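## Task

The stand's post is already pinned at the correct height and must still be locked there at the end; moving it down fast can count as failure even while it is held. Take the wooden block from the desk and set it on the post's top plate. One or both robots may be used. Release everything and move away when finished. No robot may tip over or be left leaning, and the result must hold without a robot keeping it there.

## Robot and tools

Robots: two identical Hello Robot Stretch 3 units, r1 and r2. Each has a two-wheel base (0.33 m long, 0.34 m wide, passive omni wheel at the rear), a lift on a mast and a telescoping arm that sticks out to the robot's RIGHT. The base cannot slide sideways, so moving the gripper forward or back means driving the base. An on-the-spot turn pivots around the point between the drive wheels, 0.05 m behind the front edge. With the arm in and wrist folded, the turn sweeps a 0.28 m radius; an unfolded level wrist reaches past that.

execute_actions: argument actions is a list holding one action (or empty, which only reports state and images). The action is an object keyed by robot name, r1 and/or r2. Under each name: base, joints, and optionally contact_limits. base takes exactly one command, both relative to where the base last reported itself: translate_m (metres, -1 to 1, positive forward) or rotate_rad (radians, -3.2 to 3.2, positive counter-clockwise/left). joints is a set of absolute targets by name: lift_m 0 to 1.1 (arm height on mast), arm_m 0 to 0.52 (extension), wrist_yaw_rad -1.345 to 4.42 (0 along the arm, positive toward the front, 3.0 folded over the base), wrist_pitch_rad -1.57 to 0.451 (0 level, negative tips fingers down), wrist_roll_rad -2.911 to 2.911 (0 fingers side by side), gripper_m -0.089 to 0.179 (larger is wider; real fingertip gap is 0.007 smaller near closed, 0.025 smaller fully open, zero below 0.007), head_pan_rad -3.953 to 1.73 (0 forward, positive left, -1.57 faces the arm), head_tilt_rad -1.53 to 0.419 (negative down). All motions in one action begin together; none lasts beyond 15 s. A joint, base or robot left out may keep pushing toward its earlier target unseen. Any unknown key or out-of-range number rejects the whole call. contact_limits has only arm_m: a motor_effort percentage (1 to 100) at which the arm halts with contact_stop (negative effort when retracting); it also caps holding force until the next action. Too low stops at once; values above the maximum are cut. cameras picks which images come back: names like r1_head_camera, r1_nav_camera, r1_wrist_camera (same for r2), or all; omitted/null means all, [] means none.

wait: seconds 0 to 10; nothing new is commanded and the scene keeps running. zoom_image: camera name and region [x0, y0, x1, y1] in pixels of that camera's latest full image, top-left origin, at most 504 by 504. finished_scene: scene number (1 or 2); irreversible, reports success and starts the next task. If a result reports a stop, later calls in that same reply are skipped.

Frames: the base frame sits on the floor midway between the drive wheels, x forward, y left, z up. hand_pose is given in it, at the point where closed fingertips meet; with wrist joints at zero its x points up, y back toward the mast, z toward the robot's rear. Fingertips are 0.04 m round pads. Odometry frame is the base frame at scene start; base_odometry counts wheel turns, so slip shows as travel; heading runs -3.142 to 3.142, positive left. turned_by_wheels and turned_by_imu give rotation since last result. base_tilt (degrees, forward and right positive) carries a fixed per-robot error up to about 4 degrees. Each robot uses its own frames; relative placement of the two only comes from images, lidar and depth grids.

Readings: lidar_m lists 12 distances (m) from base origin, 30-degree sectors starting straight ahead and going counter-clockwise (4th left, 7th behind, 10th right); '-' means nothing seen. The scan plane is 0.17 m above the floor, range 0.15 to 12 m; it sees table legs not tops, misses glass and thin legs, and the robot's own mast/parts can block sectors 5, 6, 9, 10. A leaning base can make floor look like a wall. wrist_depth_mm (45 to 1000) and head_depth_mm (280 to 4000, image sent sideways) are 7x7 grids of median depths, top-left first.

Status: base_status and joint_status describe the last accepted action: done, off_target (resting short, maybe still pushing), contact_stop, time_out, torque_fault. After the last three the old target is dropped and the joint holds in place, unless slack or off. Lift and arm stop and go slack when they press firmly; a slack lift can sink under load or be pushed up by closing fingers on a surface. Base, wrist and head have no contact stop and will push. Wrist servos shut off for 10 s after sustained strain. on_its_own covers uncommanded parts; its 'held at' is the target, not the position. motor_effort is percent of max, positive toward higher values, bracket is the peak; readings have offsets and noise. Rest effort out of range means load or contact. Positive wheel effort pushes forward.

Gripper: to grasp, command below the object's width; to let go, command at least 0.02 above where contact occurred. Neither reading nor done confirms a hold. Over-squeezing triggers a stall guard that weakens grip; send a new value to re-squeeze.

Cautions: fold or unfold the wrist (yaw 3.0) only with lift 0.32 to 0.95, pitch -0.4, roll near 0; once folded the lift may go to 0.25. With yaw below -0.4 keep pitch at -0.5 or lower. Base reaches 0.30 m/s and 1.9 rad/s only with lift under 0.30, arm under 0.03 and yaw over 2.54; else 0.10 m/s and 0.63 rad/s. Arm pushing into something rigid with the gripper above about 0.45 m can tip the robot; a second push after a contact_stop is riskier. Don't drive while holding or pushing something fixed. If snagged, undo in small steps; if tilted, free the gripper and lower lift to about 0.2. Robots must not press against each other (no state line reports it); two bases driving the same distance may differ by up to 2.5 cm per metre, which matters when sharing a load. Never let the post fall or descend fast, avoid drops and slams, and a loose object may occasionally get nudged.

Each tool is called after ">>>" as name(argument=value, ...) on one line, values as JSON.

## Session

>>> execute_actions(actions=[])

Scene clock: 0.00 s.
r1.base_odometry: x=+0.000 y=+0.000 heading=+0.000 (m, m, rad; r1's odometry frame)
r1.turned_by_wheels: +0.000 (rad since the last result)
r1.turned_by_imu: +0.000 (rad since the last result)
r1.base_tilt: forward=+0.6 right=+0.2 (deg)
r1.lidar_m: 3.01 2.72 3.56 1.61 0.93 0.80 0.80 0.92 1.23 1.23 1.42 2.43
r1.head_depth_mm: 1825 2641 - - - 3600 2343 / 1808 2637 - - - 3602 2372 / 1822 2631 - - - 3627 2388 / 1793 2609 - - - 3650 2377 / 1719 2609 - - - 3654 2373 / 1703 2606 - - - 3685 2386 / 1780 2583 - - - 3692 2394
r1.base_status: not commanded
r1.joint_positions: lift_m=+0.513 arm_m=+0.002 wrist_yaw_rad=+2.841 wrist_pitch_rad=-0.555 wrist_roll_rad=-0.006 gripper_m=+0.037 head_pan_rad=-0.008 head_tilt_rad=-0.010
r1.joint_status: not commanded
r1.motor_effort: left_wheel=+0 right_wheel=+0 lift_m=+21 arm_m=+0 wrist_yaw_rad=+1 wrist_pitch_rad=+6 wrist_roll_rad=+0 gripper_m=+0 head_pan_rad=+0 head_tilt_rad=+1 (%)
r1.hand_pose: x=+0.0395 y=+0.0492 z=+0.4960 quat_wxyz=(+0.293, +0.699, +0.091, +0.646) (m; r1's base frame)
r1.wrist_depth_mm: - - - - - - - / - - - - - - - / - - - - - - - / 883 977 936 918 904 887 861 / 815 - 819 794 801 791 761 / 699 686 - 672 671 685 654 / 633 634 - 608 615 594 580
r2.base_odometry: x=+0.000 y=+0.000 heading=+0.000 (m, m, rad; r2's odometry frame)
r2.turned_by_wheels: +0.000 (rad since the last result)
r2.turned_by_imu: +0.000 (rad since the last result)
r2.base_tilt: forward=+0.0 right=+0.8 (deg)
r2.lidar_m: 1.97 1.59 1.57 1.71 2.63 2.73 2.72 3.23 3.17 1.16 2.65 4.04
r2.head_depth_mm: 1756 2543 3839 - - 3405 2258 / 1755 2558 3163 3164 3216 3119 2238 / 1757 2570 2712 2725 2764 2737 2227 / 1763 2311 2392 2373 2377 2355 2241 / 1768 2085 2096 2076 2096 2081 2022 / 1779 1868 1866 1881 1859 1868 1876 / 1665 1685 1693 1679 1696 1690 1697
r2.base_status: not commanded
r2.joint_positions: lift_m=+0.372 arm_m=+0.003 wrist_yaw_rad=+3.009 wrist_pitch_rad=-0.429 wrist_roll_rad=-0.019 gripper_m=+0.037 head_pan_rad=+0.011 head_tilt_rad=-0.012
r2.joint_status: not commanded
r2.motor_effort: left_wheel=+0 right_wheel=+0 lift_m=+22 arm_m=+0 wrist_yaw_rad=-1 wrist_pitch_rad=+5 wrist_roll_rad=+0 gripper_m=+0 head_pan_rad=+0 head_tilt_rad=+2 (%)
r2.hand_pose: x=+0.0081 y=+0.0731 z=+0.3823 quat_wxyz=(+0.195, +0.693, +0.107, +0.686) (m; r2's base frame)
r2.wrist_depth_mm: - - - - - - - / - - - - - - - / - - - - - - - / 851 855 850 866 862 885 883 / 680 691 - 705 725 705 707 / 577 586 - 589 588 607 588 / 498 514 - 535 499 517 517
pictures: r1_head_camera (sideways: a quarter turn clockwise sets it upright), r1_nav_camera (sideways: a quarter turn counterclockwise sets it upright), r1_wrist_camera, r2_head_camera (sideways: a quarter turn clockwise sets it upright), r2_nav_camera (sideways: a quarter turn counterclockwise sets it upright), r2_wrist_camera
Images, in order (width x height): r1_head_camera 896x504, r1_nav_camera 672x504, r1_wrist_camera 644x364, r2_head_camera 896x504, r2_nav_camera 672x504, r2_wrist_camera 644x364.

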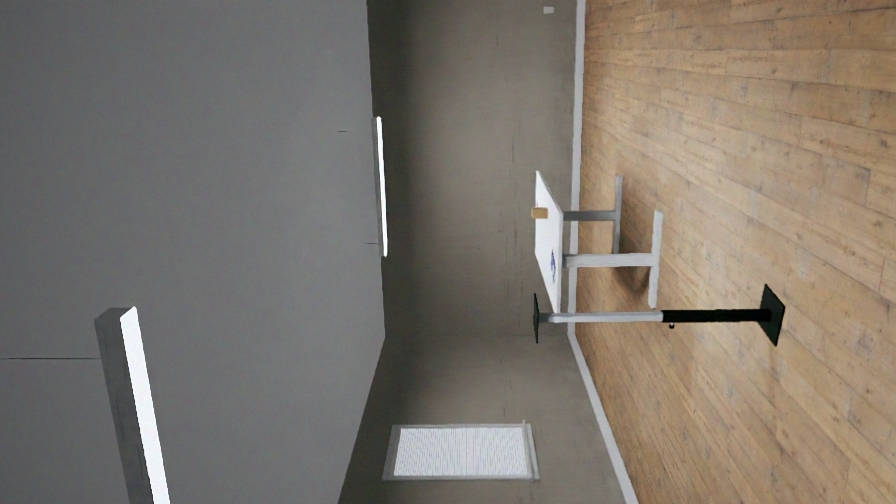

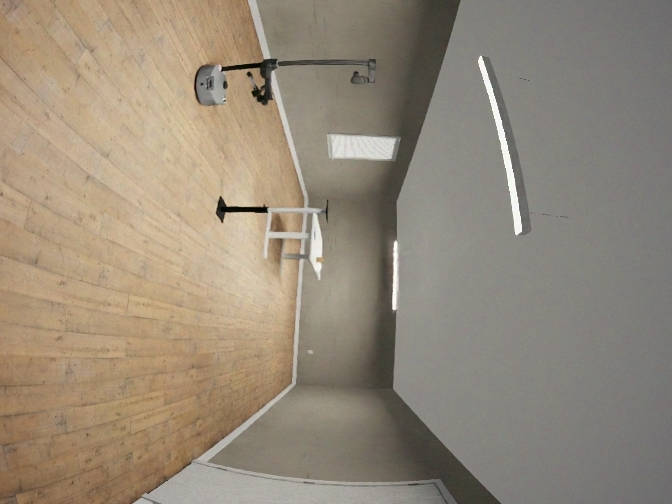

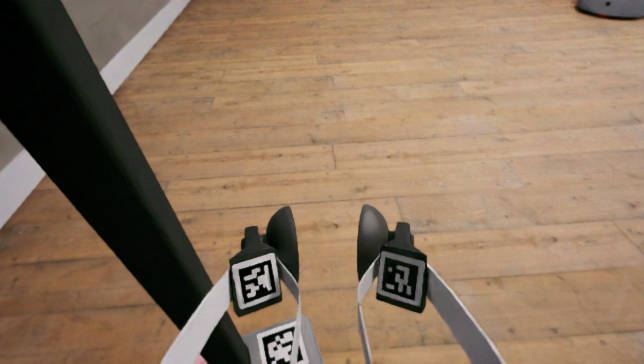

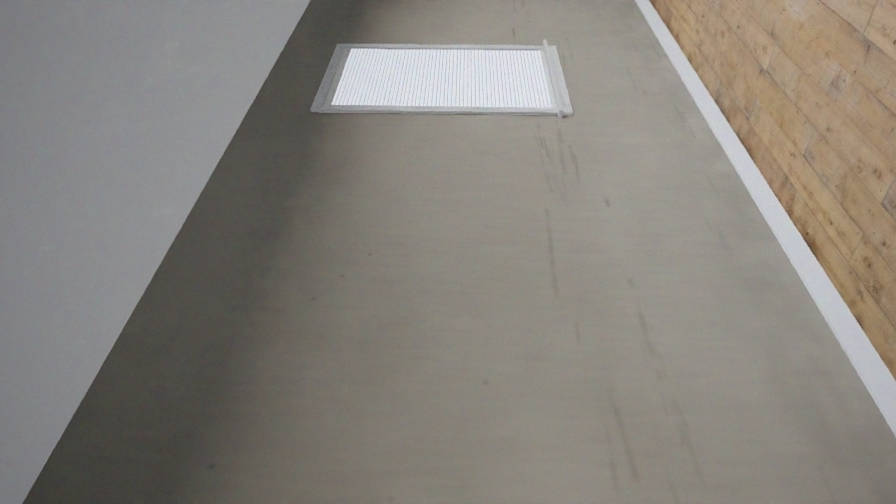

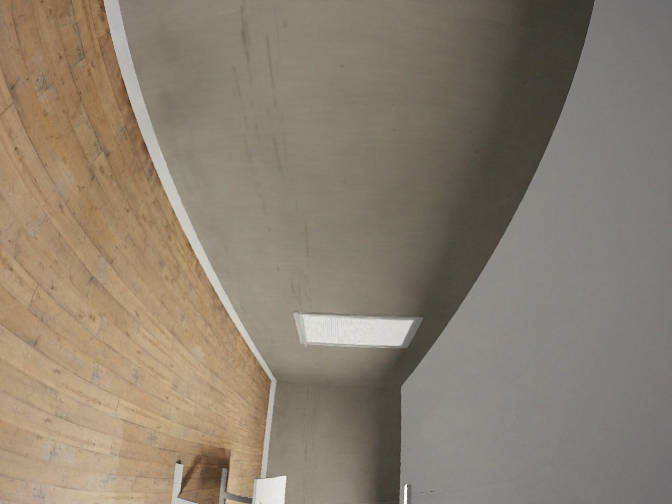

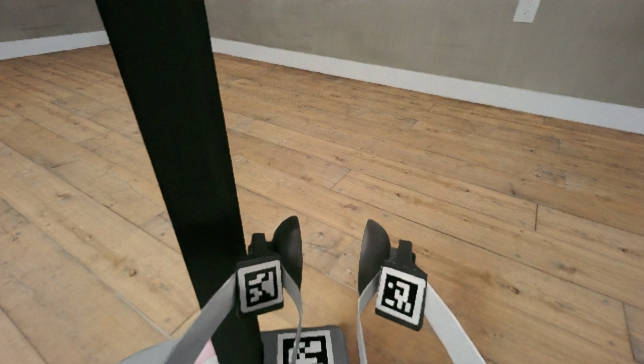

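>>> execute_actions(actions=[{"r2": {"joints": {"head_pan_rad": -1.15, "head_tilt_rad": -0.3, "lift_m": 0.27}}}], cameras=["r2_head_camera", "r2_nav_camera"])

Scene clock: 6.87 s.
r1.base_odometry: x=+0.000 y=+0.000 heading=+0.000 (m, m, rad; r1's odometry frame)
r1.turned_by_wheels: +0.000 (rad since the last result)
r1.turned_by_imu: +0.000 (rad since the last result)
r1.base_tilt: forward=+0.6 right=+0.2 (deg)
r1.lidar_m: 3.01 2.72 3.53 1.61 0.93 0.80 0.80 0.93 1.23 1.23 1.42 2.42
r1.head_depth_mm: 1800 2651 - - - 3588 2353 / 1807 2626 - - - 3616 2332 / 1799 2633 - - - 3608 2364 / 1804 2621 - - - 3616 2386 / 1715 2597 - - - 3659 2377 / 1724 2593 - - - 3737 2400 / 1776 2628 - - - 3695 2404
r1.base_status: not commanded
r1.joint_positions: lift_m=+0.513 arm_m=+0.002 wrist_yaw_rad=+2.841 wrist_pitch_rad=-0.555 wrist_roll_rad=-0.006 gripper_m=+0.037 head_pan_rad=-0.008 head_tilt_rad=-0.010
r1.joint_status: not commanded
r1.motor_effort: left_wheel=+0(0) right_wheel=+0(0) lift_m=+21(21) arm_m=+0(0) wrist_yaw_rad=+0(0) wrist_pitch_rad=+6(5) wrist_roll_rad=+0(0) gripper_m=+0(1) head_pan_rad=+0(1) head_tilt_rad=+2(1) (%)
r1.hand_pose: x=+0.0395 y=+0.0492 z=+0.4960 quat_wxyz=(+0.293, +0.699, +0.091, +0.646) (m; r1's base frame)
r1.wrist_depth_mm: - - - - - - - / - - - - - - - / - - - - - - - / 888 982 929 900 918 910 905 / 806 - 804 787 777 785 764 / 714 694 - 684 668 659 659 / 631 633 - 618 595 595 592
r2.base_odometry: x=+0.000 y=+0.000 heading=+0.000 (m, m, rad; r2's odometry frame)
r2.turned_by_wheels: +0.000 (rad since the last result)
r2.turned_by_imu: -0.001 (rad since the last result)
r2.base_tilt: forward=+0.0 right=+0.7 (deg)
r2.lidar_m: 1.96 1.58 1.57 1.72 2.63 2.73 2.72 3.21 3.16 1.16 2.64 4.02
r2.head_depth_mm: 3342 - - - 2660 1990 1538 / 3389 - - - 2795 1904 1428 / 3380 - - - 2815 1988 1529 / 3425 - - - 2799 1976 1530 / 3399 - - - 2793 1980 1530 / 3346 - - 3050 2650 1990 1532 / 3238 - - 3631 2794 1980 1526
r2.base_status: not commanded
r2.joint_positions: lift_m=+0.270 arm_m=+0.003 wrist_yaw_rad=+3.009 wrist_pitch_rad=-0.430 wrist_roll_rad=-0.019 gripper_m=+0.037 head_pan_rad=-1.143 head_tilt_rad=-0.296
r2.joint_status: all done
r2.motor_effort: left_wheel=+0(0) right_wheel=+0(0) lift_m=+18(21) arm_m=+0(0) wrist_yaw_rad=-1(0) wrist_pitch_rad=+6(5) wrist_roll_rad=+0(0) gripper_m=+0(0) head_pan_rad=-3(29) head_tilt_rad=-3(29) (%)
r2.hand_pose: x=+0.0081 y=+0.0730 z=+0.2803 quat_wxyz=(+0.195, +0.693, +0.107, +0.686) (m; r2's base frame)
r2.wrist_depth_mm: - - - - - - - / - - - - - - - / 877 888 883 910 901 932 928 / 665 668 692 690 692 705 714 / 554 555 - 560 588 570 577 / 464 484 - - 477 483 479 / - - - - 396 413 413
pictures: r2_head_camera (sideways: a quarter turn clockwise sets it upright), r2_nav_camera (sideways: a quarter turn counterclockwise sets it upright)
Images, in order (width x height): r2_head_camera 896x504, r2_nav_camera 672x504.

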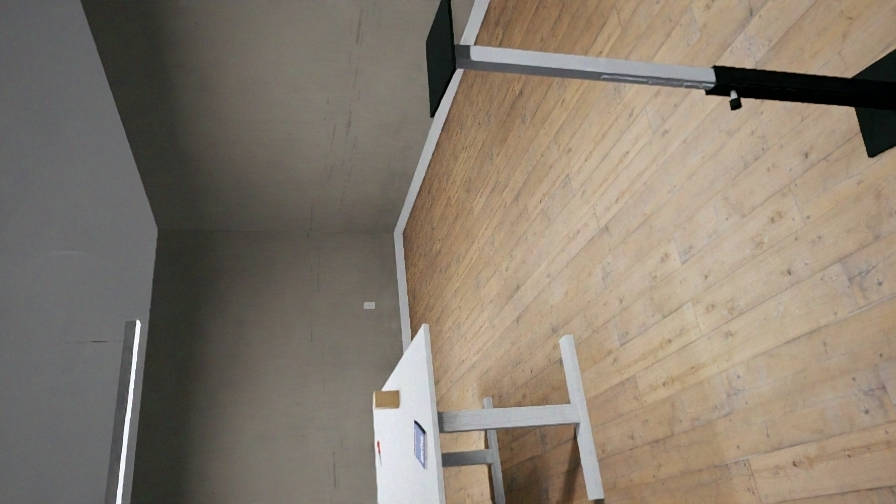

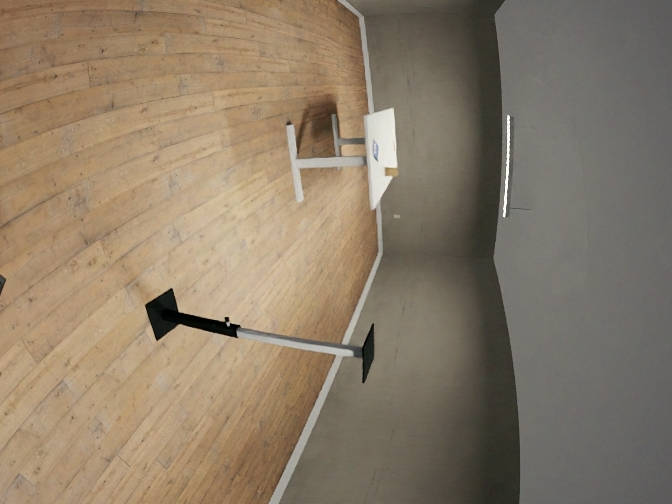

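>>> execute_actions(actions=[{"r2": {"base": {"rotate_rad": 2.01}, "joints": {"head_pan_rad": -3.1, "head_tilt_rad": -0.35}}}], cameras=["r2_head_camera", "r2_nav_camera"])

Scene clock: 129.37 s.
r1.base_odometry: x=+0.000 y=+0.000 heading=+0.000 (m, m, rad; r1's odometry frame)
r1.turned_by_wheels: +0.000 (rad since the last result)
r1.turned_by_imu: +0.000 (rad since the last result)
r1.base_tilt: forward=+0.6 right=+0.3 (deg)
r1.lidar_m: 3.02 2.64 3.54 1.62 0.93 0.80 0.80 0.92 1.22 1.23 1.42 2.42
r1.head_depth_mm: 1803 2641 - - - 3621 2357 / 1800 2638 - - - 3560 2384 / 1798 2634 - - - 3650 2387 / 1801 2651 - - - 3657 2373 / 1719 2624 - - - 3714 2373 / 1710 2596 - - - 3683 2363 / 1777 2589 - - - 3746 2398
r1.base_status: not commanded
r1.joint_positions: lift_m=+0.513 arm_m=+0.002 wrist_yaw_rad=+2.841 wrist_pitch_rad=-0.555 wrist_roll_rad=-0.006 gripper_m=+0.037 head_pan_rad=-0.008 head_tilt_rad=-0.010
r1.joint_status: not commanded
r1.motor_effort: left_wheel=+0(1) right_wheel=+0(0) lift_m=+21(21) arm_m=+0(0) wrist_yaw_rad=+1(0) wrist_pitch_rad=+6(6) wrist_roll_rad=+0(0) gripper_m=-1(0) head_pan_rad=+0(0) head_tilt_rad=+2(1) (%)
r1.hand_pose: x=+0.0395 y=+0.0492 z=+0.4960 quat_wxyz=(+0.293, +0.699, +0.091, +0.646) (m; r1's base frame)
r1.wrist_depth_mm: - - - - - - - / - - - - - - - / - - - - - - - / 900 987 969 915 906 911 873 / 801 - 836 800 814 771 764 / 719 689 - 669 679 666 661 / 617 612 - 615 600 594 593
r2.base_odometry: x=+0.000 y=+0.000 heading=+2.010 (m, m, rad; r2's odometry frame)
r2.turned_by_wheels: +2.010 (rad since the last result)
r2.turned_by_imu: +2.024 (rad since the last result)
r2.base_tilt: forward=+0.0 right=+0.7 (deg)
r2.lidar_m: 2.34 2.73 2.72 3.26 3.21 1.16 1.18 2.65 2.12 1.61 1.57 1.66
r2.head_depth_mm: - - - 3248 2304 1731 1414 / - - - - 2550 1859 1414 / - - - - 2541 1855 1460 / - - - - 2545 1863 1461 / 3687 - - 3762 2532 1852 1456 / 3735 - - 3226 2519 1862 1450 / 3732 - - 3751 2534 1865 1462
r2.base_status: done
r2.joint_positions: lift_m=+0.270 arm_m=+0.003 wrist_yaw_rad=+3.009 wrist_pitch_rad=-0.430 wrist_roll_rad=-0.019 gripper_m=+0.037 head_pan_rad=-3.093 head_tilt_rad=-0.347
r2.joint_status: all done
r2.motor_effort: left_wheel=-3(7) right_wheel=+2(8) lift_m=+18(18) arm_m=+0(0) wrist_yaw_rad=-1(1) wrist_pitch_rad=+5(5) wrist_roll_rad=+0(0) gripper_m=+0(0) head_pan_rad=-2(28) head_tilt_rad=-3(12) (%)
r2.hand_pose: x=+0.0081 y=+0.0730 z=+0.2803 quat_wxyz=(+0.195, +0.693, +0.107, +0.686) (m; r2's base frame)
r2.wrist_depth_mm: - - - - - - - / - - - - - - - / 885 886 897 919 928 945 958 / 673 677 681 700 704 702 709 / 552 546 - 563 573 566 570 / 459 479 - - 483 479 477 / - - - - 399 413 412
pictures: r2_head_camera (sideways: a quarter turn clockwise sets it upright), r2_nav_camera (sideways: a quarter turn counterclockwise sets it upright)
Images, in order (width x height): r2_head_camera 896x504, r2_nav_camera 672x504.

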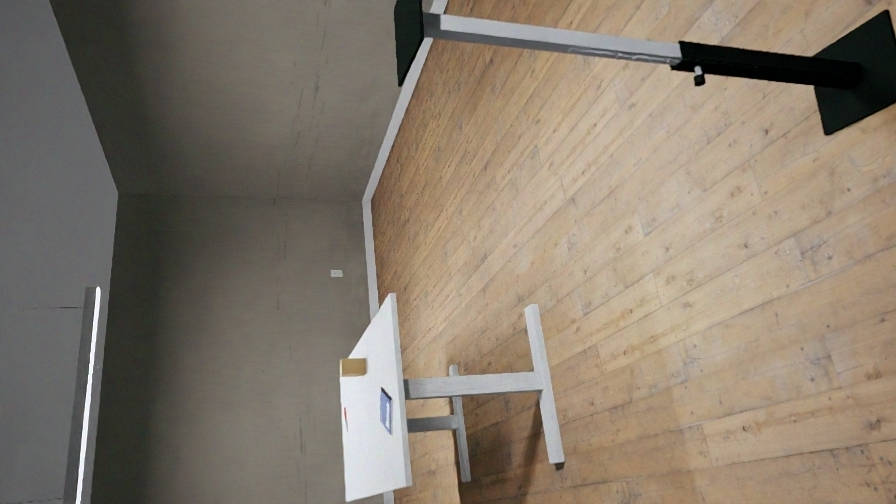

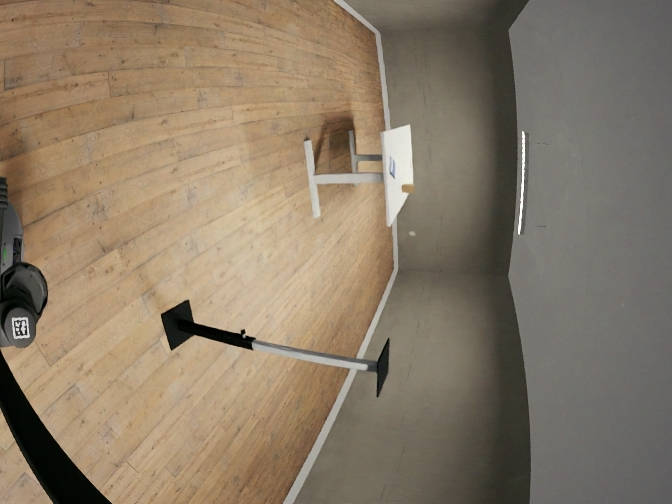

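>>> execute_actions(actions=[{"r2": {"base": {"rotate_rad": 0.05}}}], cameras=[])

>>> execute_actions(actions=[{"r2": {"base": {"translate_m": -0.7}, "joints": {"head_tilt_rad": -0.6}}}], cameras=["r2_head_camera", "r2_nav_camera"])

Scene clock: 168.73 s.
r1.base_odometry: x=+0.000 y=+0.000 heading=+0.000 (m, m, rad; r1's odometry frame)
r1.turned_by_wheels: +0.000 (rad since the last result)
r1.turned_by_imu: +0.000 (rad since the last result)
r1.base_tilt: forward=+0.6 right=+0.2 (deg)
r1.lidar_m: 3.01 2.64 3.55 1.61 0.93 0.80 0.80 0.93 1.23 1.23 1.42 2.43
r1.head_depth_mm: 1793 2648 - - - 3577 2364 / 1809 2634 - - - 3580 2373 / 1808 2643 - - - 3603 2355 / 1797 2625 - - - 3654 2378 / 1720 2614 - - - 3694 2379 / 1711 2566 - - - 3682 2383 / 1790 2627 - - - 3732 2402
r1.base_status: not commanded
r1.joint_positions: lift_m=+0.513 arm_m=+0.002 wrist_yaw_rad=+2.841 wrist_pitch_rad=-0.555 wrist_roll_rad=-0.006 gripper_m=+0.037 head_pan_rad=-0.008 head_tilt_rad=-0.010
r1.joint_status: not commanded
r1.motor_effort: left_wheel=+1(0) right_wheel=+0(0) lift_m=+21(21) arm_m=+0(0) wrist_yaw_rad=+0(0) wrist_pitch_rad=+6(6) wrist_roll_rad=+0(0) gripper_m=+0(0) head_pan_rad=+0(0) head_tilt_rad=+1(0) (%)
r1.hand_pose: x=+0.0395 y=+0.0492 z=+0.4960 quat_wxyz=(+0.293, +0.699, +0.091, +0.646) (m; r1's base frame)
r1.wrist_depth_mm: - - - - - - - / - - - - - - - / - - - - - - - / 886 968 937 905 928 913 897 / 808 - 824 779 784 779 748 / 710 673 - 685 682 678 670 / 630 616 - 610 594 591 590
r2.base_odometry: x=+0.000 y=+0.000 heading=+2.060 (m, m, rad; r2's odometry frame)
r2.turned_by_wheels: +0.050 (rad since the last result)
r2.turned_by_imu: +0.049 (rad since the last result)
r2.base_tilt: forward=+0.0 right=+0.7 (deg)
r2.lidar_m: 2.49 2.73 2.72 3.24 3.20 1.16 2.65 3.86 2.04 1.59 1.57 1.68
r2.head_depth_mm: - - - 3801 2432 1726 1372 / - - - - 2562 1866 1451 / - - - - 2548 1856 1464 / - - - - 2550 1865 1460 / 3748 - - 3445 2551 1870 1462 / 3721 - - 3734 2550 1848 1458 / - - - - 2576 1864 1458
r2.base_status: done
r2.joint_positions: lift_m=+0.270 arm_m=+0.003 wrist_yaw_rad=+3.009 wrist_pitch_rad=-0.430 wrist_roll_rad=-0.019 gripper_m=+0.037 head_pan_rad=-3.093 head_tilt_rad=-0.347
r2.joint_status: not commanded
r2.motor_effort: left_wheel=-3(11) right_wheel=+2(6) lift_m=+18(18) arm_m=+0(1) wrist_yaw_rad=-1(1) wrist_pitch_rad=+5(5) wrist_roll_rad=+0(0) gripper_m=+0(0) head_pan_rad=-3(3) head_tilt_rad=-2(3) (%)
r2.hand_pose: x=+0.0081 y=+0.0730 z=+0.2803 quat_wxyz=(+0.195, +0.693, +0.107, +0.686) (m; r2's base frame)
r2.wrist_depth_mm: - - - - - - - / - - - - - - - / 889 894 876 914 933 922 941 / 683 686 688 698 698 699 720 / 547 550 - 555 580 569 570 / 460 479 - - 477 472 481 / - - - - 396 410 419
pictures: none
No camera images: the call's "cameras" was empty. Leave "cameras" out to get every camera's image.

Scene clock: 172.77 s.
r1.base_odometry: x=+0.000 y=+0.000 heading=+0.000 (m, m, rad; r1's odometry frame)
r1.turned_by_wheels: +0.000 (rad since the last result)
r1.turned_by_imu: +0.000 (rad since the last result)
r1.base_tilt: forward=+0.6 right=+0.3 (deg)
r1.lidar_m: 3.00 3.04 3.54 1.61 0.93 0.80 0.80 0.93 1.23 1.23 1.42 2.42
r1.head_depth_mm: 1812 2651 - - - 3604 2362 / 1799 2643 - - - 3647 2375 / 1798 2614 - - - 3645 2368 / 1797 2627 - - - 3684 2401 / 1717 2596 - - - 3684 2389 / 1708 2612 - - - 3435 2381 / 1776 2596 - - - 3413 2406
r1.base_status: not commanded
r1.joint_positions: lift_m=+0.513 arm_m=+0.002 wrist_yaw_rad=+2.841 wrist_pitch_rad=-0.555 wrist_roll_rad=-0.006 gripper_m=+0.037 head_pan_rad=-0.008 head_tilt_rad=-0.010
r1.joint_status: not commanded
r1.motor_effort: left_wheel=+1(0) right_wheel=+0(0) lift_m=+21(21) arm_m=+0(0) wrist_yaw_rad=+0(1) wrist_pitch_rad=+6(6) wrist_roll_rad=+0(0) gripper_m=+0(0) head_pan_rad=+0(1) head_tilt_rad=+1(1) (%)
r1.hand_pose: x=+0.0395 y=+0.0492 z=+0.4960 quat_wxyz=(+0.293, +0.699, +0.091, +0.646) (m; r1's base frame)
r1.wrist_depth_mm: - - - - - - - / - - - - - - - / - - - - - - - / 882 964 931 928 918 888 879 / 813 - 819 781 805 770 758 / 710 685 - 681 683 668 657 / 629 634 - 613 605 600 586
r2.base_odometry: x=+0.329 y=-0.618 heading=+2.060 (m, m, rad; r2's odometry frame)
r2.turned_by_wheels: +0.000 (rad since the last result)
r2.turned_by_imu: -0.003 (rad since the last result)
r2.base_tilt: forward=+0.1 right=+0.8 (deg)
r2.lidar_m: 2.93 3.36 3.04 2.93 2.90 0.54 4.57 1.98 2.42 1.89 1.86 1.99
r2.head_depth_mm: 3857 - 3494 2391 1820 1471 1223 / - - 3455 2387 1831 1461 1230 / - - 3528 2390 1812 1466 1230 / - - 3485 2390 1816 1471 1227 / - - 3103 2314 1831 1469 1234 / - 2945 2005 2214 1820 1461 1230 / - - 2894 2391 1820 1459 1233
r2.base_status: done
r2.joint_positions: lift_m=+0.270 arm_m=+0.003 wrist_yaw_rad=+3.009 wrist_pitch_rad=-0.430 wrist_roll_rad=-0.019 gripper_m=+0.037 head_pan_rad=-3.093 head_tilt_rad=-0.593
r2.joint_status: all done
r2.motor_effort: left_wheel=-3(10) right_wheel=+2(5) lift_m=+18(18) arm_m=+0(1) wrist_yaw_rad=-1(1) wrist_pitch_rad=+6(5) wrist_roll_rad=+0(0) gripper_m=+0(0) head_pan_rad=-3(3) head_tilt_rad=-5(27) (%)
r2.hand_pose: x=+0.0081 y=+0.0730 z=+0.2802 quat_wxyz=(+0.195, +0.693, +0.107, +0.686) (m; r2's base frame)
r2.wrist_depth_mm: - - - - - - - / - - - - - - - / 885 868 912 913 914 929 961 / 645 682 690 690 701 713 726 / 501 545 - 561 574 568 579 / 458 479 - - 470 483 479 / - - - - 396 414 412
pictures: r2_head_camera (sideways: a quarter turn clockwise sets it upright), r2_nav_camera (sideways: a quarter turn counterclockwise sets it upright)
Images, in order (width x height): r2_head_camera 896x504, r2_nav_camera 672x504.

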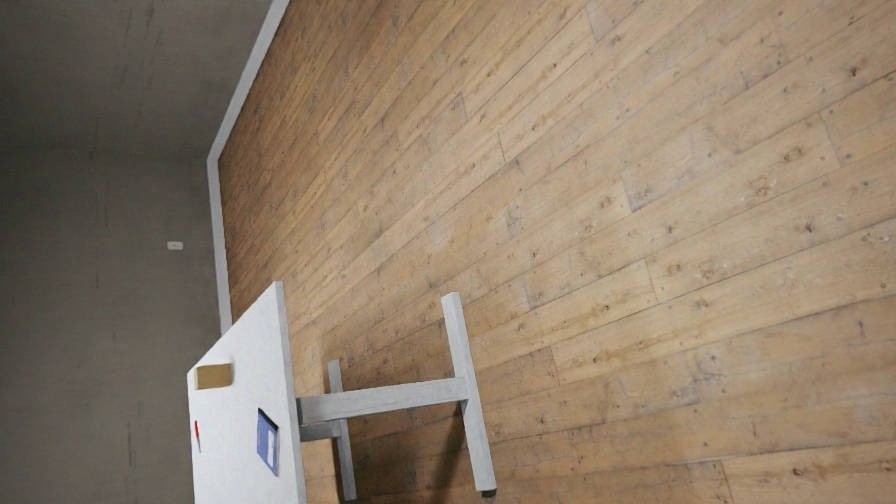

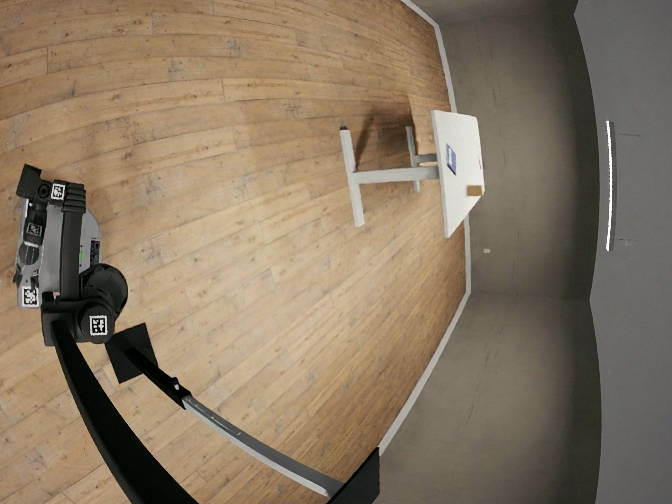

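>>> execute_actions(actions=[{"r2": {"base": {"translate_m": -1.0}, "joints": {"head_pan_rad": -2.75, "head_tilt_rad": -0.55}}}], cameras=["r2_head_camera", "r2_nav_camera"])

Scene clock: 185.90 s.
r1.base_odometry: x=+0.000 y=+0.000 heading=+0.000 (m, m, rad; r1's odometry frame)
r1.turned_by_wheels: +0.000 (rad since the last result)
r1.turned_by_imu: +0.000 (rad since the last result)
r1.base_tilt: forward=+0.6 right=+0.3 (deg)
r1.lidar_m: 3.02 4.09 3.55 1.61 0.93 0.80 0.80 0.92 1.22 1.23 1.42 2.42
r1.head_depth_mm: 1804 2653 - - - 3627 2364 / 1810 2658 - - - 3658 2372 / 1821 2629 - - - 3699 2363 / 1811 2640 - - - 3443 2379 / 1719 2627 - - - 3527 2390 / 1717 2604 - - - 3732 2386 / 1783 2607 - - - 3699 2380
r1.base_status: not commanded
r1.joint_positions: lift_m=+0.513 arm_m=+0.002 wrist_yaw_rad=+2.841 wrist_pitch_rad=-0.555 wrist_roll_rad=-0.006 gripper_m=+0.037 head_pan_rad=-0.008 head_tilt_rad=-0.010
r1.joint_status: not commanded
r1.motor_effort: left_wheel=+0(1) right_wheel=+0(1) lift_m=+21(22) arm_m=+0(0) wrist_yaw_rad=+1(0) wrist_pitch_rad=+6(6) wrist_roll_rad=+0(0) gripper_m=+0(1) head_pan_rad=+0(0) head_tilt_rad=+1(2) (%)
r1.hand_pose: x=+0.0395 y=+0.0492 z=+0.4960 quat_wxyz=(+0.293, +0.699, +0.091, +0.646) (m; r1's base frame)
r1.wrist_depth_mm: - - - - - - - / - - - - - - - / - - - - - - - / 885 941 938 915 930 908 900 / 797 - 821 798 778 792 773 / 695 682 - 664 673 667 681 / 633 616 - 610 601 603 594
r2.base_odometry: x=+0.798 y=-1.501 heading=+2.059 (m, m, rad; r2's odometry frame)
r2.turned_by_wheels: +0.000 (rad since the last result)
r2.turned_by_imu: -0.005 (rad since the last result)
r2.base_tilt: forward=+0.0 right=+0.8 (deg)
r2.lidar_m: 3.56 0.66 3.24 2.53 2.51 2.66 3.95 1.07 2.96 2.31 2.27 2.43
r2.head_depth_mm: 3740 - 3849 2530 1890 1514 1251 / 3727 - 3903 2521 1918 1512 1254 / 3737 - 3627 1272 1887 1508 1253 / 3661 - 1621 1202 1876 1489 1252 / 3670 - 1751 1200 1760 1461 1254 / 3682 - 1756 1186 1821 1491 1256 / 3677 - 1897 1205 1892 1482 1256
r2.base_status: done
r2.joint_positions: lift_m=+0.270 arm_m=+0.003 wrist_yaw_rad=+3.009 wrist_pitch_rad=-0.430 wrist_roll_rad=-0.019 gripper_m=+0.037 head_pan_rad=-2.757 head_tilt_rad=-0.556
r2.joint_status: all done
r2.motor_effort: left_wheel=-2(10) right_wheel=+2(4) lift_m=+18(18) arm_m=+0(1) wrist_yaw_rad=-1(1) wrist_pitch_rad=+5(5) wrist_roll_rad=+0(0) gripper_m=+0(1) head_pan_rad=+2(21) head_tilt_rad=+3(12) (%)
r2.hand_pose: x=+0.0081 y=+0.0730 z=+0.2802 quat_wxyz=(+0.195, +0.693, +0.107, +0.686) (m; r2's base frame)
r2.wrist_depth_mm: - - - - - - - / - - - - - - - / 873 897 902 905 939 932 902 / 667 684 684 702 697 710 622 / 549 548 - 560 578 562 567 / 460 477 - - 478 479 487 / - - - - 397 411 414
pictures: r2_head_camera (sideways: a quarter turn clockwise sets it upright), r2_nav_camera (sideways: a quarter turn counterclockwise sets it upright)
Images, in order (width x height): r2_head_camera 896x504, r2_nav_camera 672x504.

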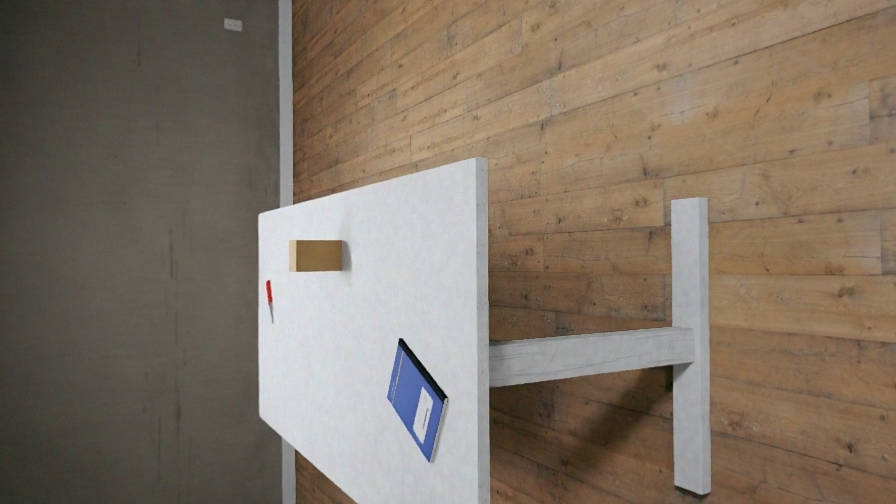

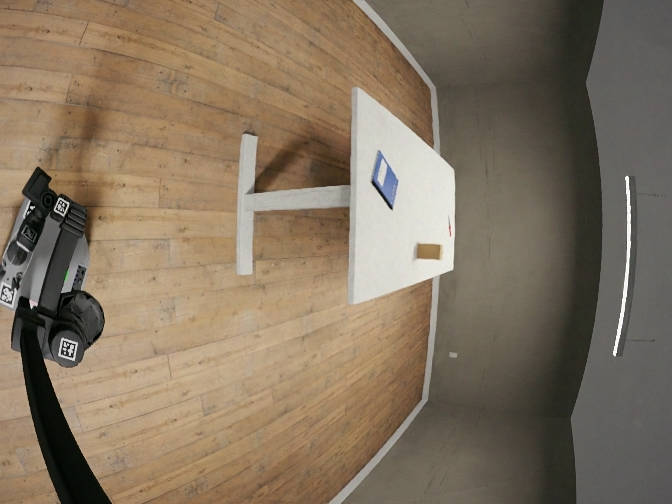

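>>> execute_actions(actions=[{"r2": {"base": {"translate_m": -1.0}, "joints": {"head_pan_rad": -2.2, "head_tilt_rad": -0.7}}}], cameras=["r2_head_camera", "r2_nav_camera"])

Scene clock: 246.77 s.
r1.base_odometry: x=+0.000 y=+0.000 heading=+0.000 (m, m, rad; r1's odometry frame)
r1.turned_by_wheels: +0.000 (rad since the last result)
r1.turned_by_imu: +0.000 (rad since the last result)
r1.base_tilt: forward=+0.6 right=+0.3 (deg)
r1.lidar_m: 3.02 4.11 3.53 1.61 0.93 0.80 0.80 0.92 1.23 1.23 1.42 2.43
r1.head_depth_mm: 1817 2658 - - - 3648 2351 / 1810 2632 - - - 3583 2368 / 1798 2656 - - - 3639 2375 / 1798 2625 - - - 3671 2373 / 1718 2605 - - - 3693 2390 / 1713 2624 - - - 3666 2385 / 1777 2589 - - - 3719 2398
r1.base_status: not commanded
r1.joint_positions: lift_m=+0.513 arm_m=+0.002 wrist_yaw_rad=+2.841 wrist_pitch_rad=-0.555 wrist_roll_rad=-0.006 gripper_m=+0.037 head_pan_rad=-0.008 head_tilt_rad=-0.010
r1.joint_status: not commanded
r1.motor_effort: left_wheel=+0(1) right_wheel=+0(0) lift_m=+21(21) arm_m=+0(0) wrist_yaw_rad=+1(0) wrist_pitch_rad=+6(6) wrist_roll_rad=+0(0) gripper_m=+0(0) head_pan_rad=+0(1) head_tilt_rad=+0(1) (%)
r1.hand_pose: x=+0.0395 y=+0.0492 z=+0.4960 quat_wxyz=(+0.293, +0.699, +0.091, +0.646) (m; r1's base frame)
r1.wrist_depth_mm: - - - - - - - / - - - - - - - / - - - - - - - / 906 953 952 924 912 910 920 / 803 - 814 770 812 756 760 / 711 695 - 686 667 669 660 / 629 625 - 603 605 592 598
r2.base_odometry: x=+1.268 y=-2.384 heading=+2.059 (m, m, rad; r2's odometry frame)
r2.turned_by_wheels: +0.000 (rad since the last result)
r2.turned_by_imu: -0.005 (rad since the last result)
r2.base_tilt: forward=+0.0 right=+0.7 (deg)
r2.lidar_m: 1.59 4.44 2.71 2.10 2.09 2.22 3.28 3.58 1.51 0.59 2.68 2.87
r2.head_depth_mm: 2945 3199 1456 2060 1649 1371 1171 / 3109 3420 1242 1799 1638 1371 1172 / 3212 3541 1239 920 1553 1367 1175 / 3415 3682 1250 886 757 1342 1171 / 3604 - 1241 921 733 625 1173 / 3338 3605 1245 922 735 609 543 / 2981 3207 1245 924 734 609 520
r2.base_status: done
r2.joint_positions: lift_m=+0.270 arm_m=+0.003 wrist_yaw_rad=+3.009 wrist_pitch_rad=-0.430 wrist_roll_rad=-0.019 gripper_m=+0.037 head_pan_rad=-2.207 head_tilt_rad=-0.692
r2.joint_status: all done
r2.motor_effort: left_wheel=-2(12) right_wheel=+1(4) lift_m=+18(18) arm_m=-1(0) wrist_yaw_rad=-1(1) wrist_pitch_rad=+6(5) wrist_roll_rad=+0(0) gripper_m=-1(0) head_pan_rad=+2(24) head_tilt_rad=-6(22) (%)
r2.hand_pose: x=+0.0081 y=+0.0730 z=+0.2802 quat_wxyz=(+0.195, +0.693, +0.107, +0.686) (m; r2's base frame)
r2.wrist_depth_mm: - - - - - - - / - - - - - - - / 881 882 910 905 923 933 953 / 681 687 692 692 701 703 711 / 546 551 - 569 580 574 577 / 462 482 - - 481 479 485 / - - - - 399 409 414
pictures: r2_head_camera (sideways: a quarter turn clockwise sets it upright), r2_nav_camera (sideways: a quarter turn counterclockwise sets it upright)
Images, in order (width x height): r2_head_camera 896x504, r2_nav_camera 672x504.

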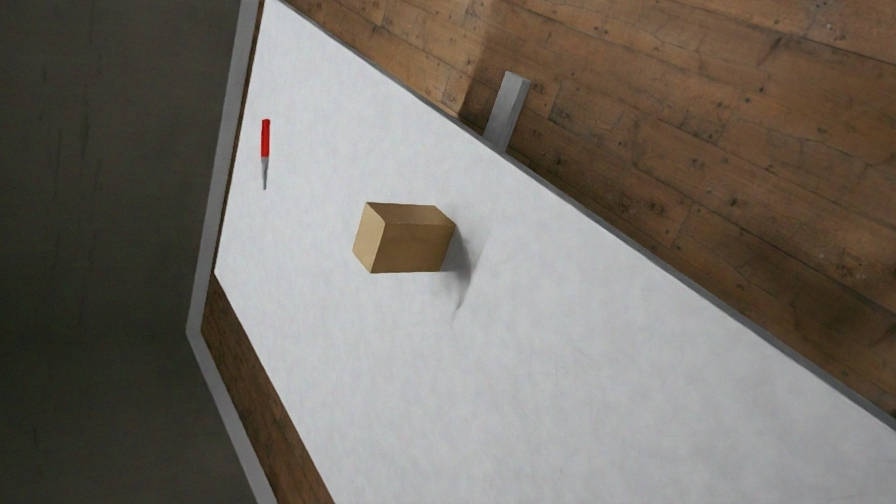

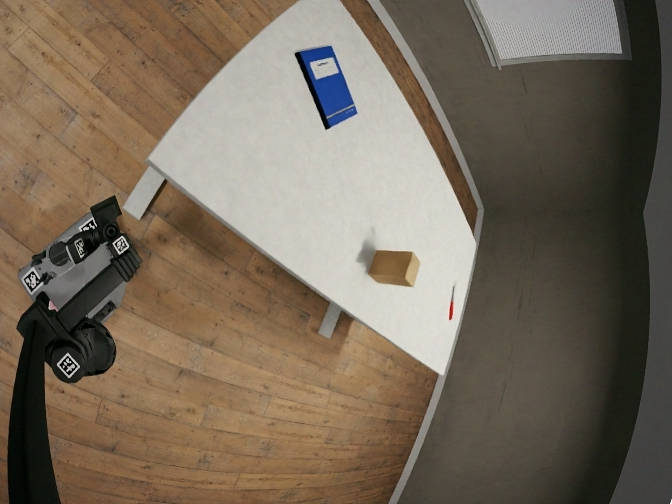

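>>> execute_actions(actions=[{"r2": {"base": {"translate_m": -0.36}, "joints": {"lift_m": 0.68, "head_pan_rad": -1.75}}}], cameras=["r2_head_camera"])

>>> execute_actions(actions=[{"r2": {"base": {"translate_m": -0.19}, "joints": {"wrist_yaw_rad": 0.385, "wrist_pitch_rad": 0.02, "gripper_m": 0.15, "head_pan_rad": -1.45}}}], cameras=["r2_head_camera", "r2_wrist_camera"])

Scene clock: 278.03 s.
r1.base_odometry: x=+0.000 y=+0.000 heading=+0.000 (m, m, rad; r1's odometry frame)
r1.turned_by_wheels: +0.000 (rad since the last result)
r1.turned_by_imu: +0.000 (rad since the last result)
r1.base_tilt: forward=+0.6 right=+0.3 (deg)
r1.lidar_m: 3.00 4.09 3.55 1.61 0.93 0.80 0.80 0.93 1.23 1.23 1.42 2.42
r1.head_depth_mm: 1818 2649 - - - 3619 2362 / 1807 2634 - - - 3705 2348 / 1805 2638 - - - 3576 2385 / 1805 2622 - - - 3642 2374 / 1713 2617 - - - 3727 2382 / 1727 2627 - - - 3650 2401 / 1787 2575 - - - 3714 2396
r1.base_status: not commanded
r1.joint_positions: lift_m=+0.513 arm_m=+0.002 wrist_yaw_rad=+2.841 wrist_pitch_rad=-0.555 wrist_roll_rad=-0.006 gripper_m=+0.037 head_pan_rad=-0.008 head_tilt_rad=-0.010
r1.joint_status: not commanded
r1.motor_effort: left_wheel=+1(1) right_wheel=+0(0) lift_m=+21(21) arm_m=+0(0) wrist_yaw_rad=+0(0) wrist_pitch_rad=+6(6) wrist_roll_rad=+0(0) gripper_m=+0(1) head_pan_rad=+0(0) head_tilt_rad=+0(1) (%)
r1.hand_pose: x=+0.0395 y=+0.0492 z=+0.4960 quat_wxyz=(+0.293, +0.699, +0.091, +0.646) (m; r1's base frame)
r1.wrist_depth_mm: - - - - - - - / - - - - - - - / - - - - - - - / 925 968 949 928 917 901 866 / 795 - 801 793 788 771 757 / 700 697 - 675 674 667 663 / 631 619 - 602 598 599 594
r2.base_odometry: x=+1.436 y=-2.702 heading=+2.059 (m, m, rad; r2's odometry frame)
r2.turned_by_wheels: +0.000 (rad since the last result)
r2.turned_by_imu: -0.003 (rad since the last result)
r2.base_tilt: forward=+0.0 right=+0.8 (deg)
r2.lidar_m: 1.94 4.71 2.52 1.95 1.94 2.05 3.02 3.25 1.28 2.88 0.73 3.02
r2.head_depth_mm: 3341 3601 1234 921 1598 1365 1167 / 3312 3635 1243 920 1506 1366 1190 / 3051 3441 1245 924 778 1367 1197 / 2865 3199 1243 780 732 1339 1173 / 2692 2970 1246 921 733 1273 1188 / 2549 2770 2770 925 735 640 1173 / 2392 2623 2714 922 734 609 1171
r2.base_status: done
r2.joint_positions: lift_m=+0.680 arm_m=+0.003 wrist_yaw_rad=+3.009 wrist_pitch_rad=-0.430 wrist_roll_rad=-0.019 gripper_m=+0.037 head_pan_rad=-1.757 head_tilt_rad=-0.692
r2.joint_status: all done
r2.motor_effort: left_wheel=-2(10) right_wheel=+2(4) lift_m=+26(27) arm_m=-1(0) wrist_yaw_rad=+0(1) wrist_pitch_rad=+6(6) wrist_roll_rad=+0(0) gripper_m=+0(0) head_pan_rad=+2(22) head_tilt_rad=-6(5) (%)
r2.hand_pose: x=+0.0081 y=+0.0730 z=+0.6897 quat_wxyz=(+0.196, +0.693, +0.107, +0.686) (m; r2's base frame)
r2.wrist_depth_mm: - - - - - - - / - - - - - - - / - - - - - - - / - - - - - - - / - - - - - - - / 930 911 - 960 933 930 965 / 811 788 - 807 795 825 816
pictures: r2_head_camera (sideways: a quarter turn clockwise sets it upright)
Images, in order (width x height): r2_head_camera 896x504.

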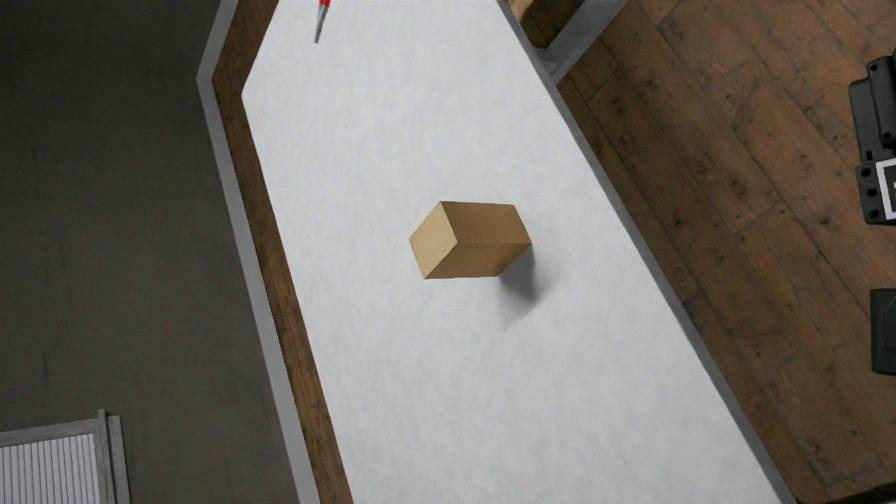

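Scene clock: 281.33 s.
r1.base_odometry: x=+0.000 y=+0.000 heading=+0.000 (m, m, rad; r1's odometry frame)
r1.turned_by_wheels: +0.000 (rad since the last result)
r1.turned_by_imu: +0.000 (rad since the last result)
r1.base_tilt: forward=+0.7 right=+0.3 (deg)
r1.lidar_m: 3.01 4.11 3.54 1.61 0.93 0.80 0.80 0.93 1.23 1.23 1.42 2.43
r1.head_depth_mm: 1808 2669 - - - 3643 2365 / 1814 2632 - - - 3636 2366 / 1803 2641 - - - 3608 2345 / 1801 2612 - - - 3658 2389 / 1717 2587 - - - 3653 2394 / 1705 2561 - - - 3718 2409 / 1775 2590 - - - 3681 2390
r1.base_status: not commanded
r1.joint_positions: lift_m=+0.513 arm_m=+0.002 wrist_yaw_rad=+2.841 wrist_pitch_rad=-0.555 wrist_roll_rad=-0.006 gripper_m=+0.037 head_pan_rad=-0.008 head_tilt_rad=-0.010
r1.joint_status: not commanded
r1.motor_effort: left_wheel=+0(0) right_wheel=-1(0) lift_m=+22(21) arm_m=+0(0) wrist_yaw_rad=+1(1) wrist_pitch_rad=+6(6) wrist_roll_rad=+0(0) gripper_m=+0(0) head_pan_rad=+0(0) head_tilt_rad=+1(1) (%)
r1.hand_pose: x=+0.0395 y=+0.0492 z=+0.4960 quat_wxyz=(+0.293, +0.699, +0.091, +0.646) (m; r1's base frame)
r1.wrist_depth_mm: - - - - - - - / - - - - - - - / - - - - - - - / 894 966 956 929 933 901 884 / 817 - 810 783 806 763 795 / 701 699 - 685 662 684 681 / 633 610 - 609 604 599 585
r2.base_odometry: x=+1.526 y=-2.870 heading=+2.059 (m, m, rad; r2's odometry frame)
r2.turned_by_wheels: +0.000 (rad since the last result)
r2.turned_by_imu: -0.001 (rad since the last result)
r2.base_tilt: forward=+0.0 right=+0.7 (deg)
r2.lidar_m: 2.13 4.87 2.42 1.87 1.85 1.97 2.90 3.07 1.20 2.97 0.85 0.85
r2.head_depth_mm: 2766 3183 1235 919 804 1366 1173 / 2706 2979 1240 920 775 1367 1167 / 2640 2908 1242 924 754 1357 1169 / 2533 2812 1247 804 733 1371 1147 / 2464 2772 1247 927 732 1334 1172 / 2412 2695 2783 923 733 1307 1175 / 2327 2581 2754 923 736 1278 1173
r2.base_status: done
r2.joint_positions: lift_m=+0.680 arm_m=+0.003 wrist_yaw_rad=+0.387 wrist_pitch_rad=-0.004 wrist_roll_rad=-0.019 gripper_m=+0.150 head_pan_rad=-1.457 head_tilt_rad=-0.692
r2.joint_status: all done
r2.motor_effort: left_wheel=-2(6) right_wheel=+2(2) lift_m=+27(26) arm_m=+0(0) wrist_yaw_rad=-2(2) wrist_pitch_rad=+9(10) wrist_roll_rad=+0(0) gripper_m=+0(89) head_pan_rad=+3(17) head_tilt_rad=-6(5) (%)
r2.hand_pose: x=+0.0753 y=-0.3852 z=+0.7934 quat_wxyz=(+0.701, +0.136, -0.687, +0.136) (m; r2's base frame)
r2.wrist_depth_mm: - - - - - - - / - - - - - - - / - - - - - - - / - 642 721 770 361 884 969 / 369 405 387 394 361 438 447 / 257 - 265 272 280 - 292 / - 656 - - - - -
pictures: r2_head_camera (sideways: a quarter turn clockwise sets it upright), r2_wrist_camera
Images, in order (width x height): r2_head_camera 896x504, r2_wrist_camera 644x364.

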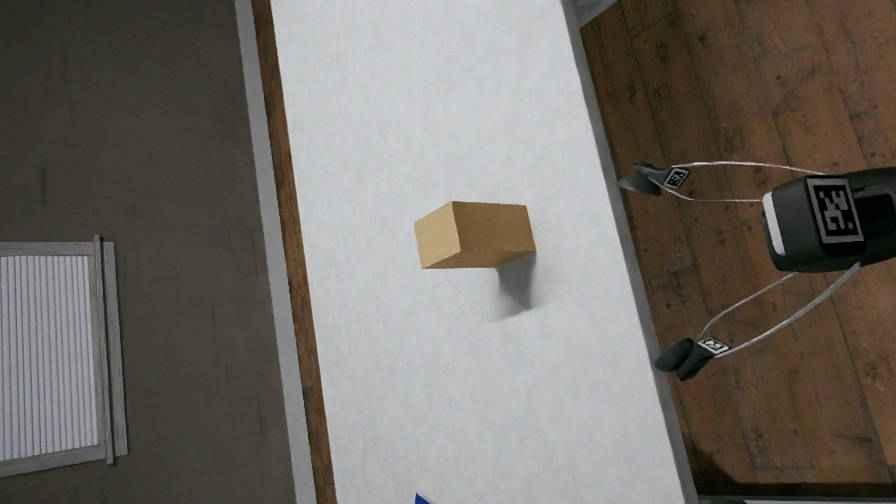

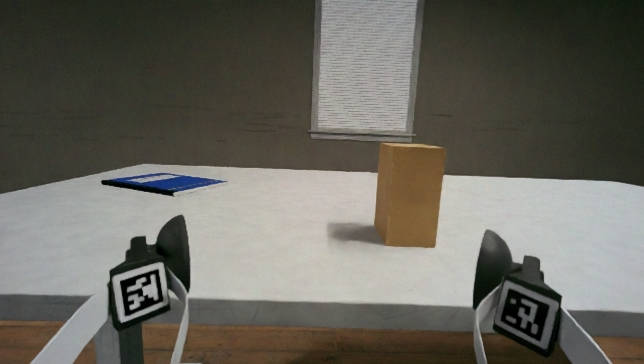

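>>> execute_actions(actions=[{"r2": {"joints": {"arm_m": 0.24}}}], cameras=["r2_head_camera", "r2_wrist_camera"])

Scene clock: 306.40 s.
r1.base_odometry: x=+0.000 y=+0.000 heading=+0.000 (m, m, rad; r1's odometry frame)
r1.turned_by_wheels: +0.000 (rad since the last result)
r1.turned_by_imu: +0.000 (rad since the last result)
r1.base_tilt: forward=+0.6 right=+0.2 (deg)
r1.lidar_m: 3.01 4.09 3.55 1.61 0.93 0.80 0.80 0.93 1.23 1.23 1.43 2.43
r1.head_depth_mm: 1811 2639 - - - 3558 2346 / 1818 2645 - - - 3608 2359 / 1802 2606 - - - 3650 2356 / 1804 2635 - - - 3691 2364 / 1719 2604 - - - 3683 2370 / 1715 2600 - - - 3689 2395 / 1773 2586 - - - 3723 2401
r1.base_status: not commanded
r1.joint_positions: lift_m=+0.513 arm_m=+0.002 wrist_yaw_rad=+2.841 wrist_pitch_rad=-0.555 wrist_roll_rad=-0.006 gripper_m=+0.037 head_pan_rad=-0.008 head_tilt_rad=-0.010
r1.joint_status: not commanded
r1.motor_effort: left_wheel=+0(0) right_wheel=+0(0) lift_m=+21(21) arm_m=+0(0) wrist_yaw_rad=+1(0) wrist_pitch_rad=+6(6) wrist_roll_rad=+0(0) gripper_m=-1(0) head_pan_rad=+0(0) head_tilt_rad=+1(1) (%)
r1.hand_pose: x=+0.0395 y=+0.0492 z=+0.4960 quat_wxyz=(+0.293, +0.699, +0.091, +0.646) (m; r1's base frame)
r1.wrist_depth_mm: - - - - - - - / - - - - - - - / - - - - - - - / 869 928 920 909 906 905 882 / 799 - 814 770 776 752 758 / 710 709 - 690 687 673 657 / 630 628 - 611 599 598 598
r2.base_odometry: x=+1.526 y=-2.870 heading=+2.059 (m, m, rad; r2's odometry frame)
r2.turned_by_wheels: +0.000 (rad since the last result)
r2.turned_by_imu: -0.002 (rad since the last result)
r2.base_tilt: forward=+0.0 right=+0.8 (deg)
r2.lidar_m: 2.13 4.88 2.41 1.87 1.85 1.97 2.89 3.07 1.20 2.97 0.85 0.85
r2.head_depth_mm: 2776 3174 1240 917 802 - - / 2706 3048 1236 920 776 1337 1169 / 2618 2943 1242 920 - 1342 1171 / 2536 2809 1249 798 723 1369 1170 / 2441 2774 1238 919 732 1334 1171 / 2401 2679 2790 923 731 1307 1176 / 2343 2584 2764 922 733 1278 1169
r2.base_status: not commanded
r2.joint_positions: lift_m=+0.680 arm_m=+0.240 wrist_yaw_rad=+0.386 wrist_pitch_rad=-0.003 wrist_roll_rad=-0.019 gripper_m=+0.150 head_pan_rad=-1.457 head_tilt_rad=-0.692
r2.joint_status: all done
r2.motor_effort: left_wheel=-2(2) right_wheel=+1(1) lift_m=+27(27) arm_m=+2(2) wrist_yaw_rad=-2(3) wrist_pitch_rad=+8(9) wrist_roll_rad=+0(0) gripper_m=+0(1) head_pan_rad=+2(2) head_tilt_rad=-6(5) (%)
r2.hand_pose: x=+0.0749 y=-0.6220 z=+0.7936 quat_wxyz=(+0.701, +0.136, -0.687, +0.135) (m; r2's base frame)
r2.wrist_depth_mm: - - - - - - - / - - - - - - - / - - - - - - - / 645 688 736 140 173 - - / 364 407 390 143 144 436 448 / 257 - 264 148 150 - 290 / 199 197 202 153 190 203 218
pictures: r2_head_camera (sideways: a quarter turn clockwise sets it upright), r2_wrist_camera
Images, in order (width x height): r2_head_camera 896x504, r2_wrist_camera 644x364.

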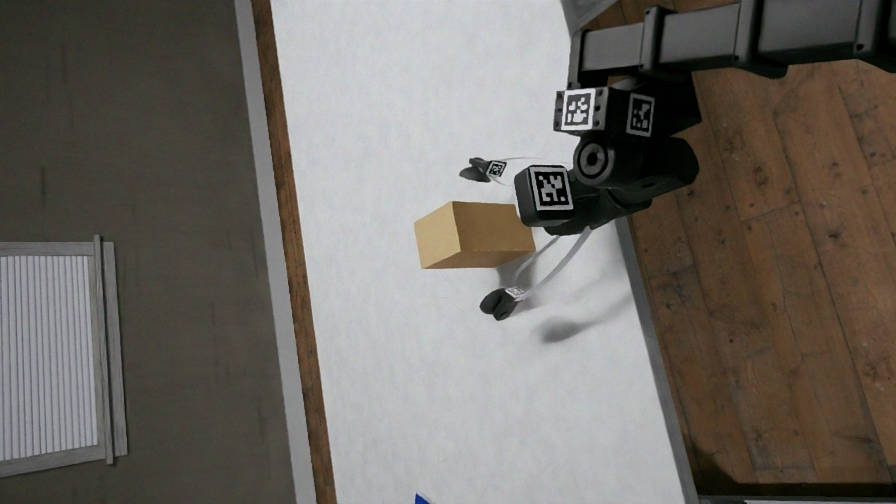

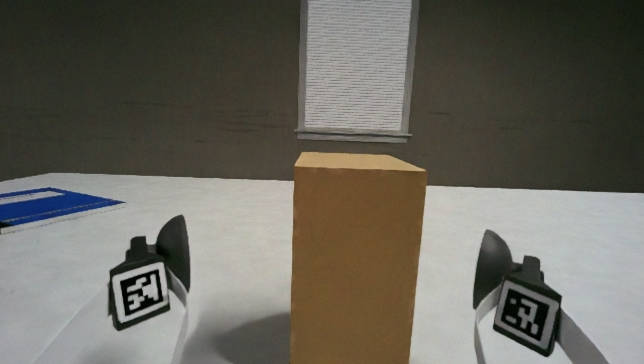

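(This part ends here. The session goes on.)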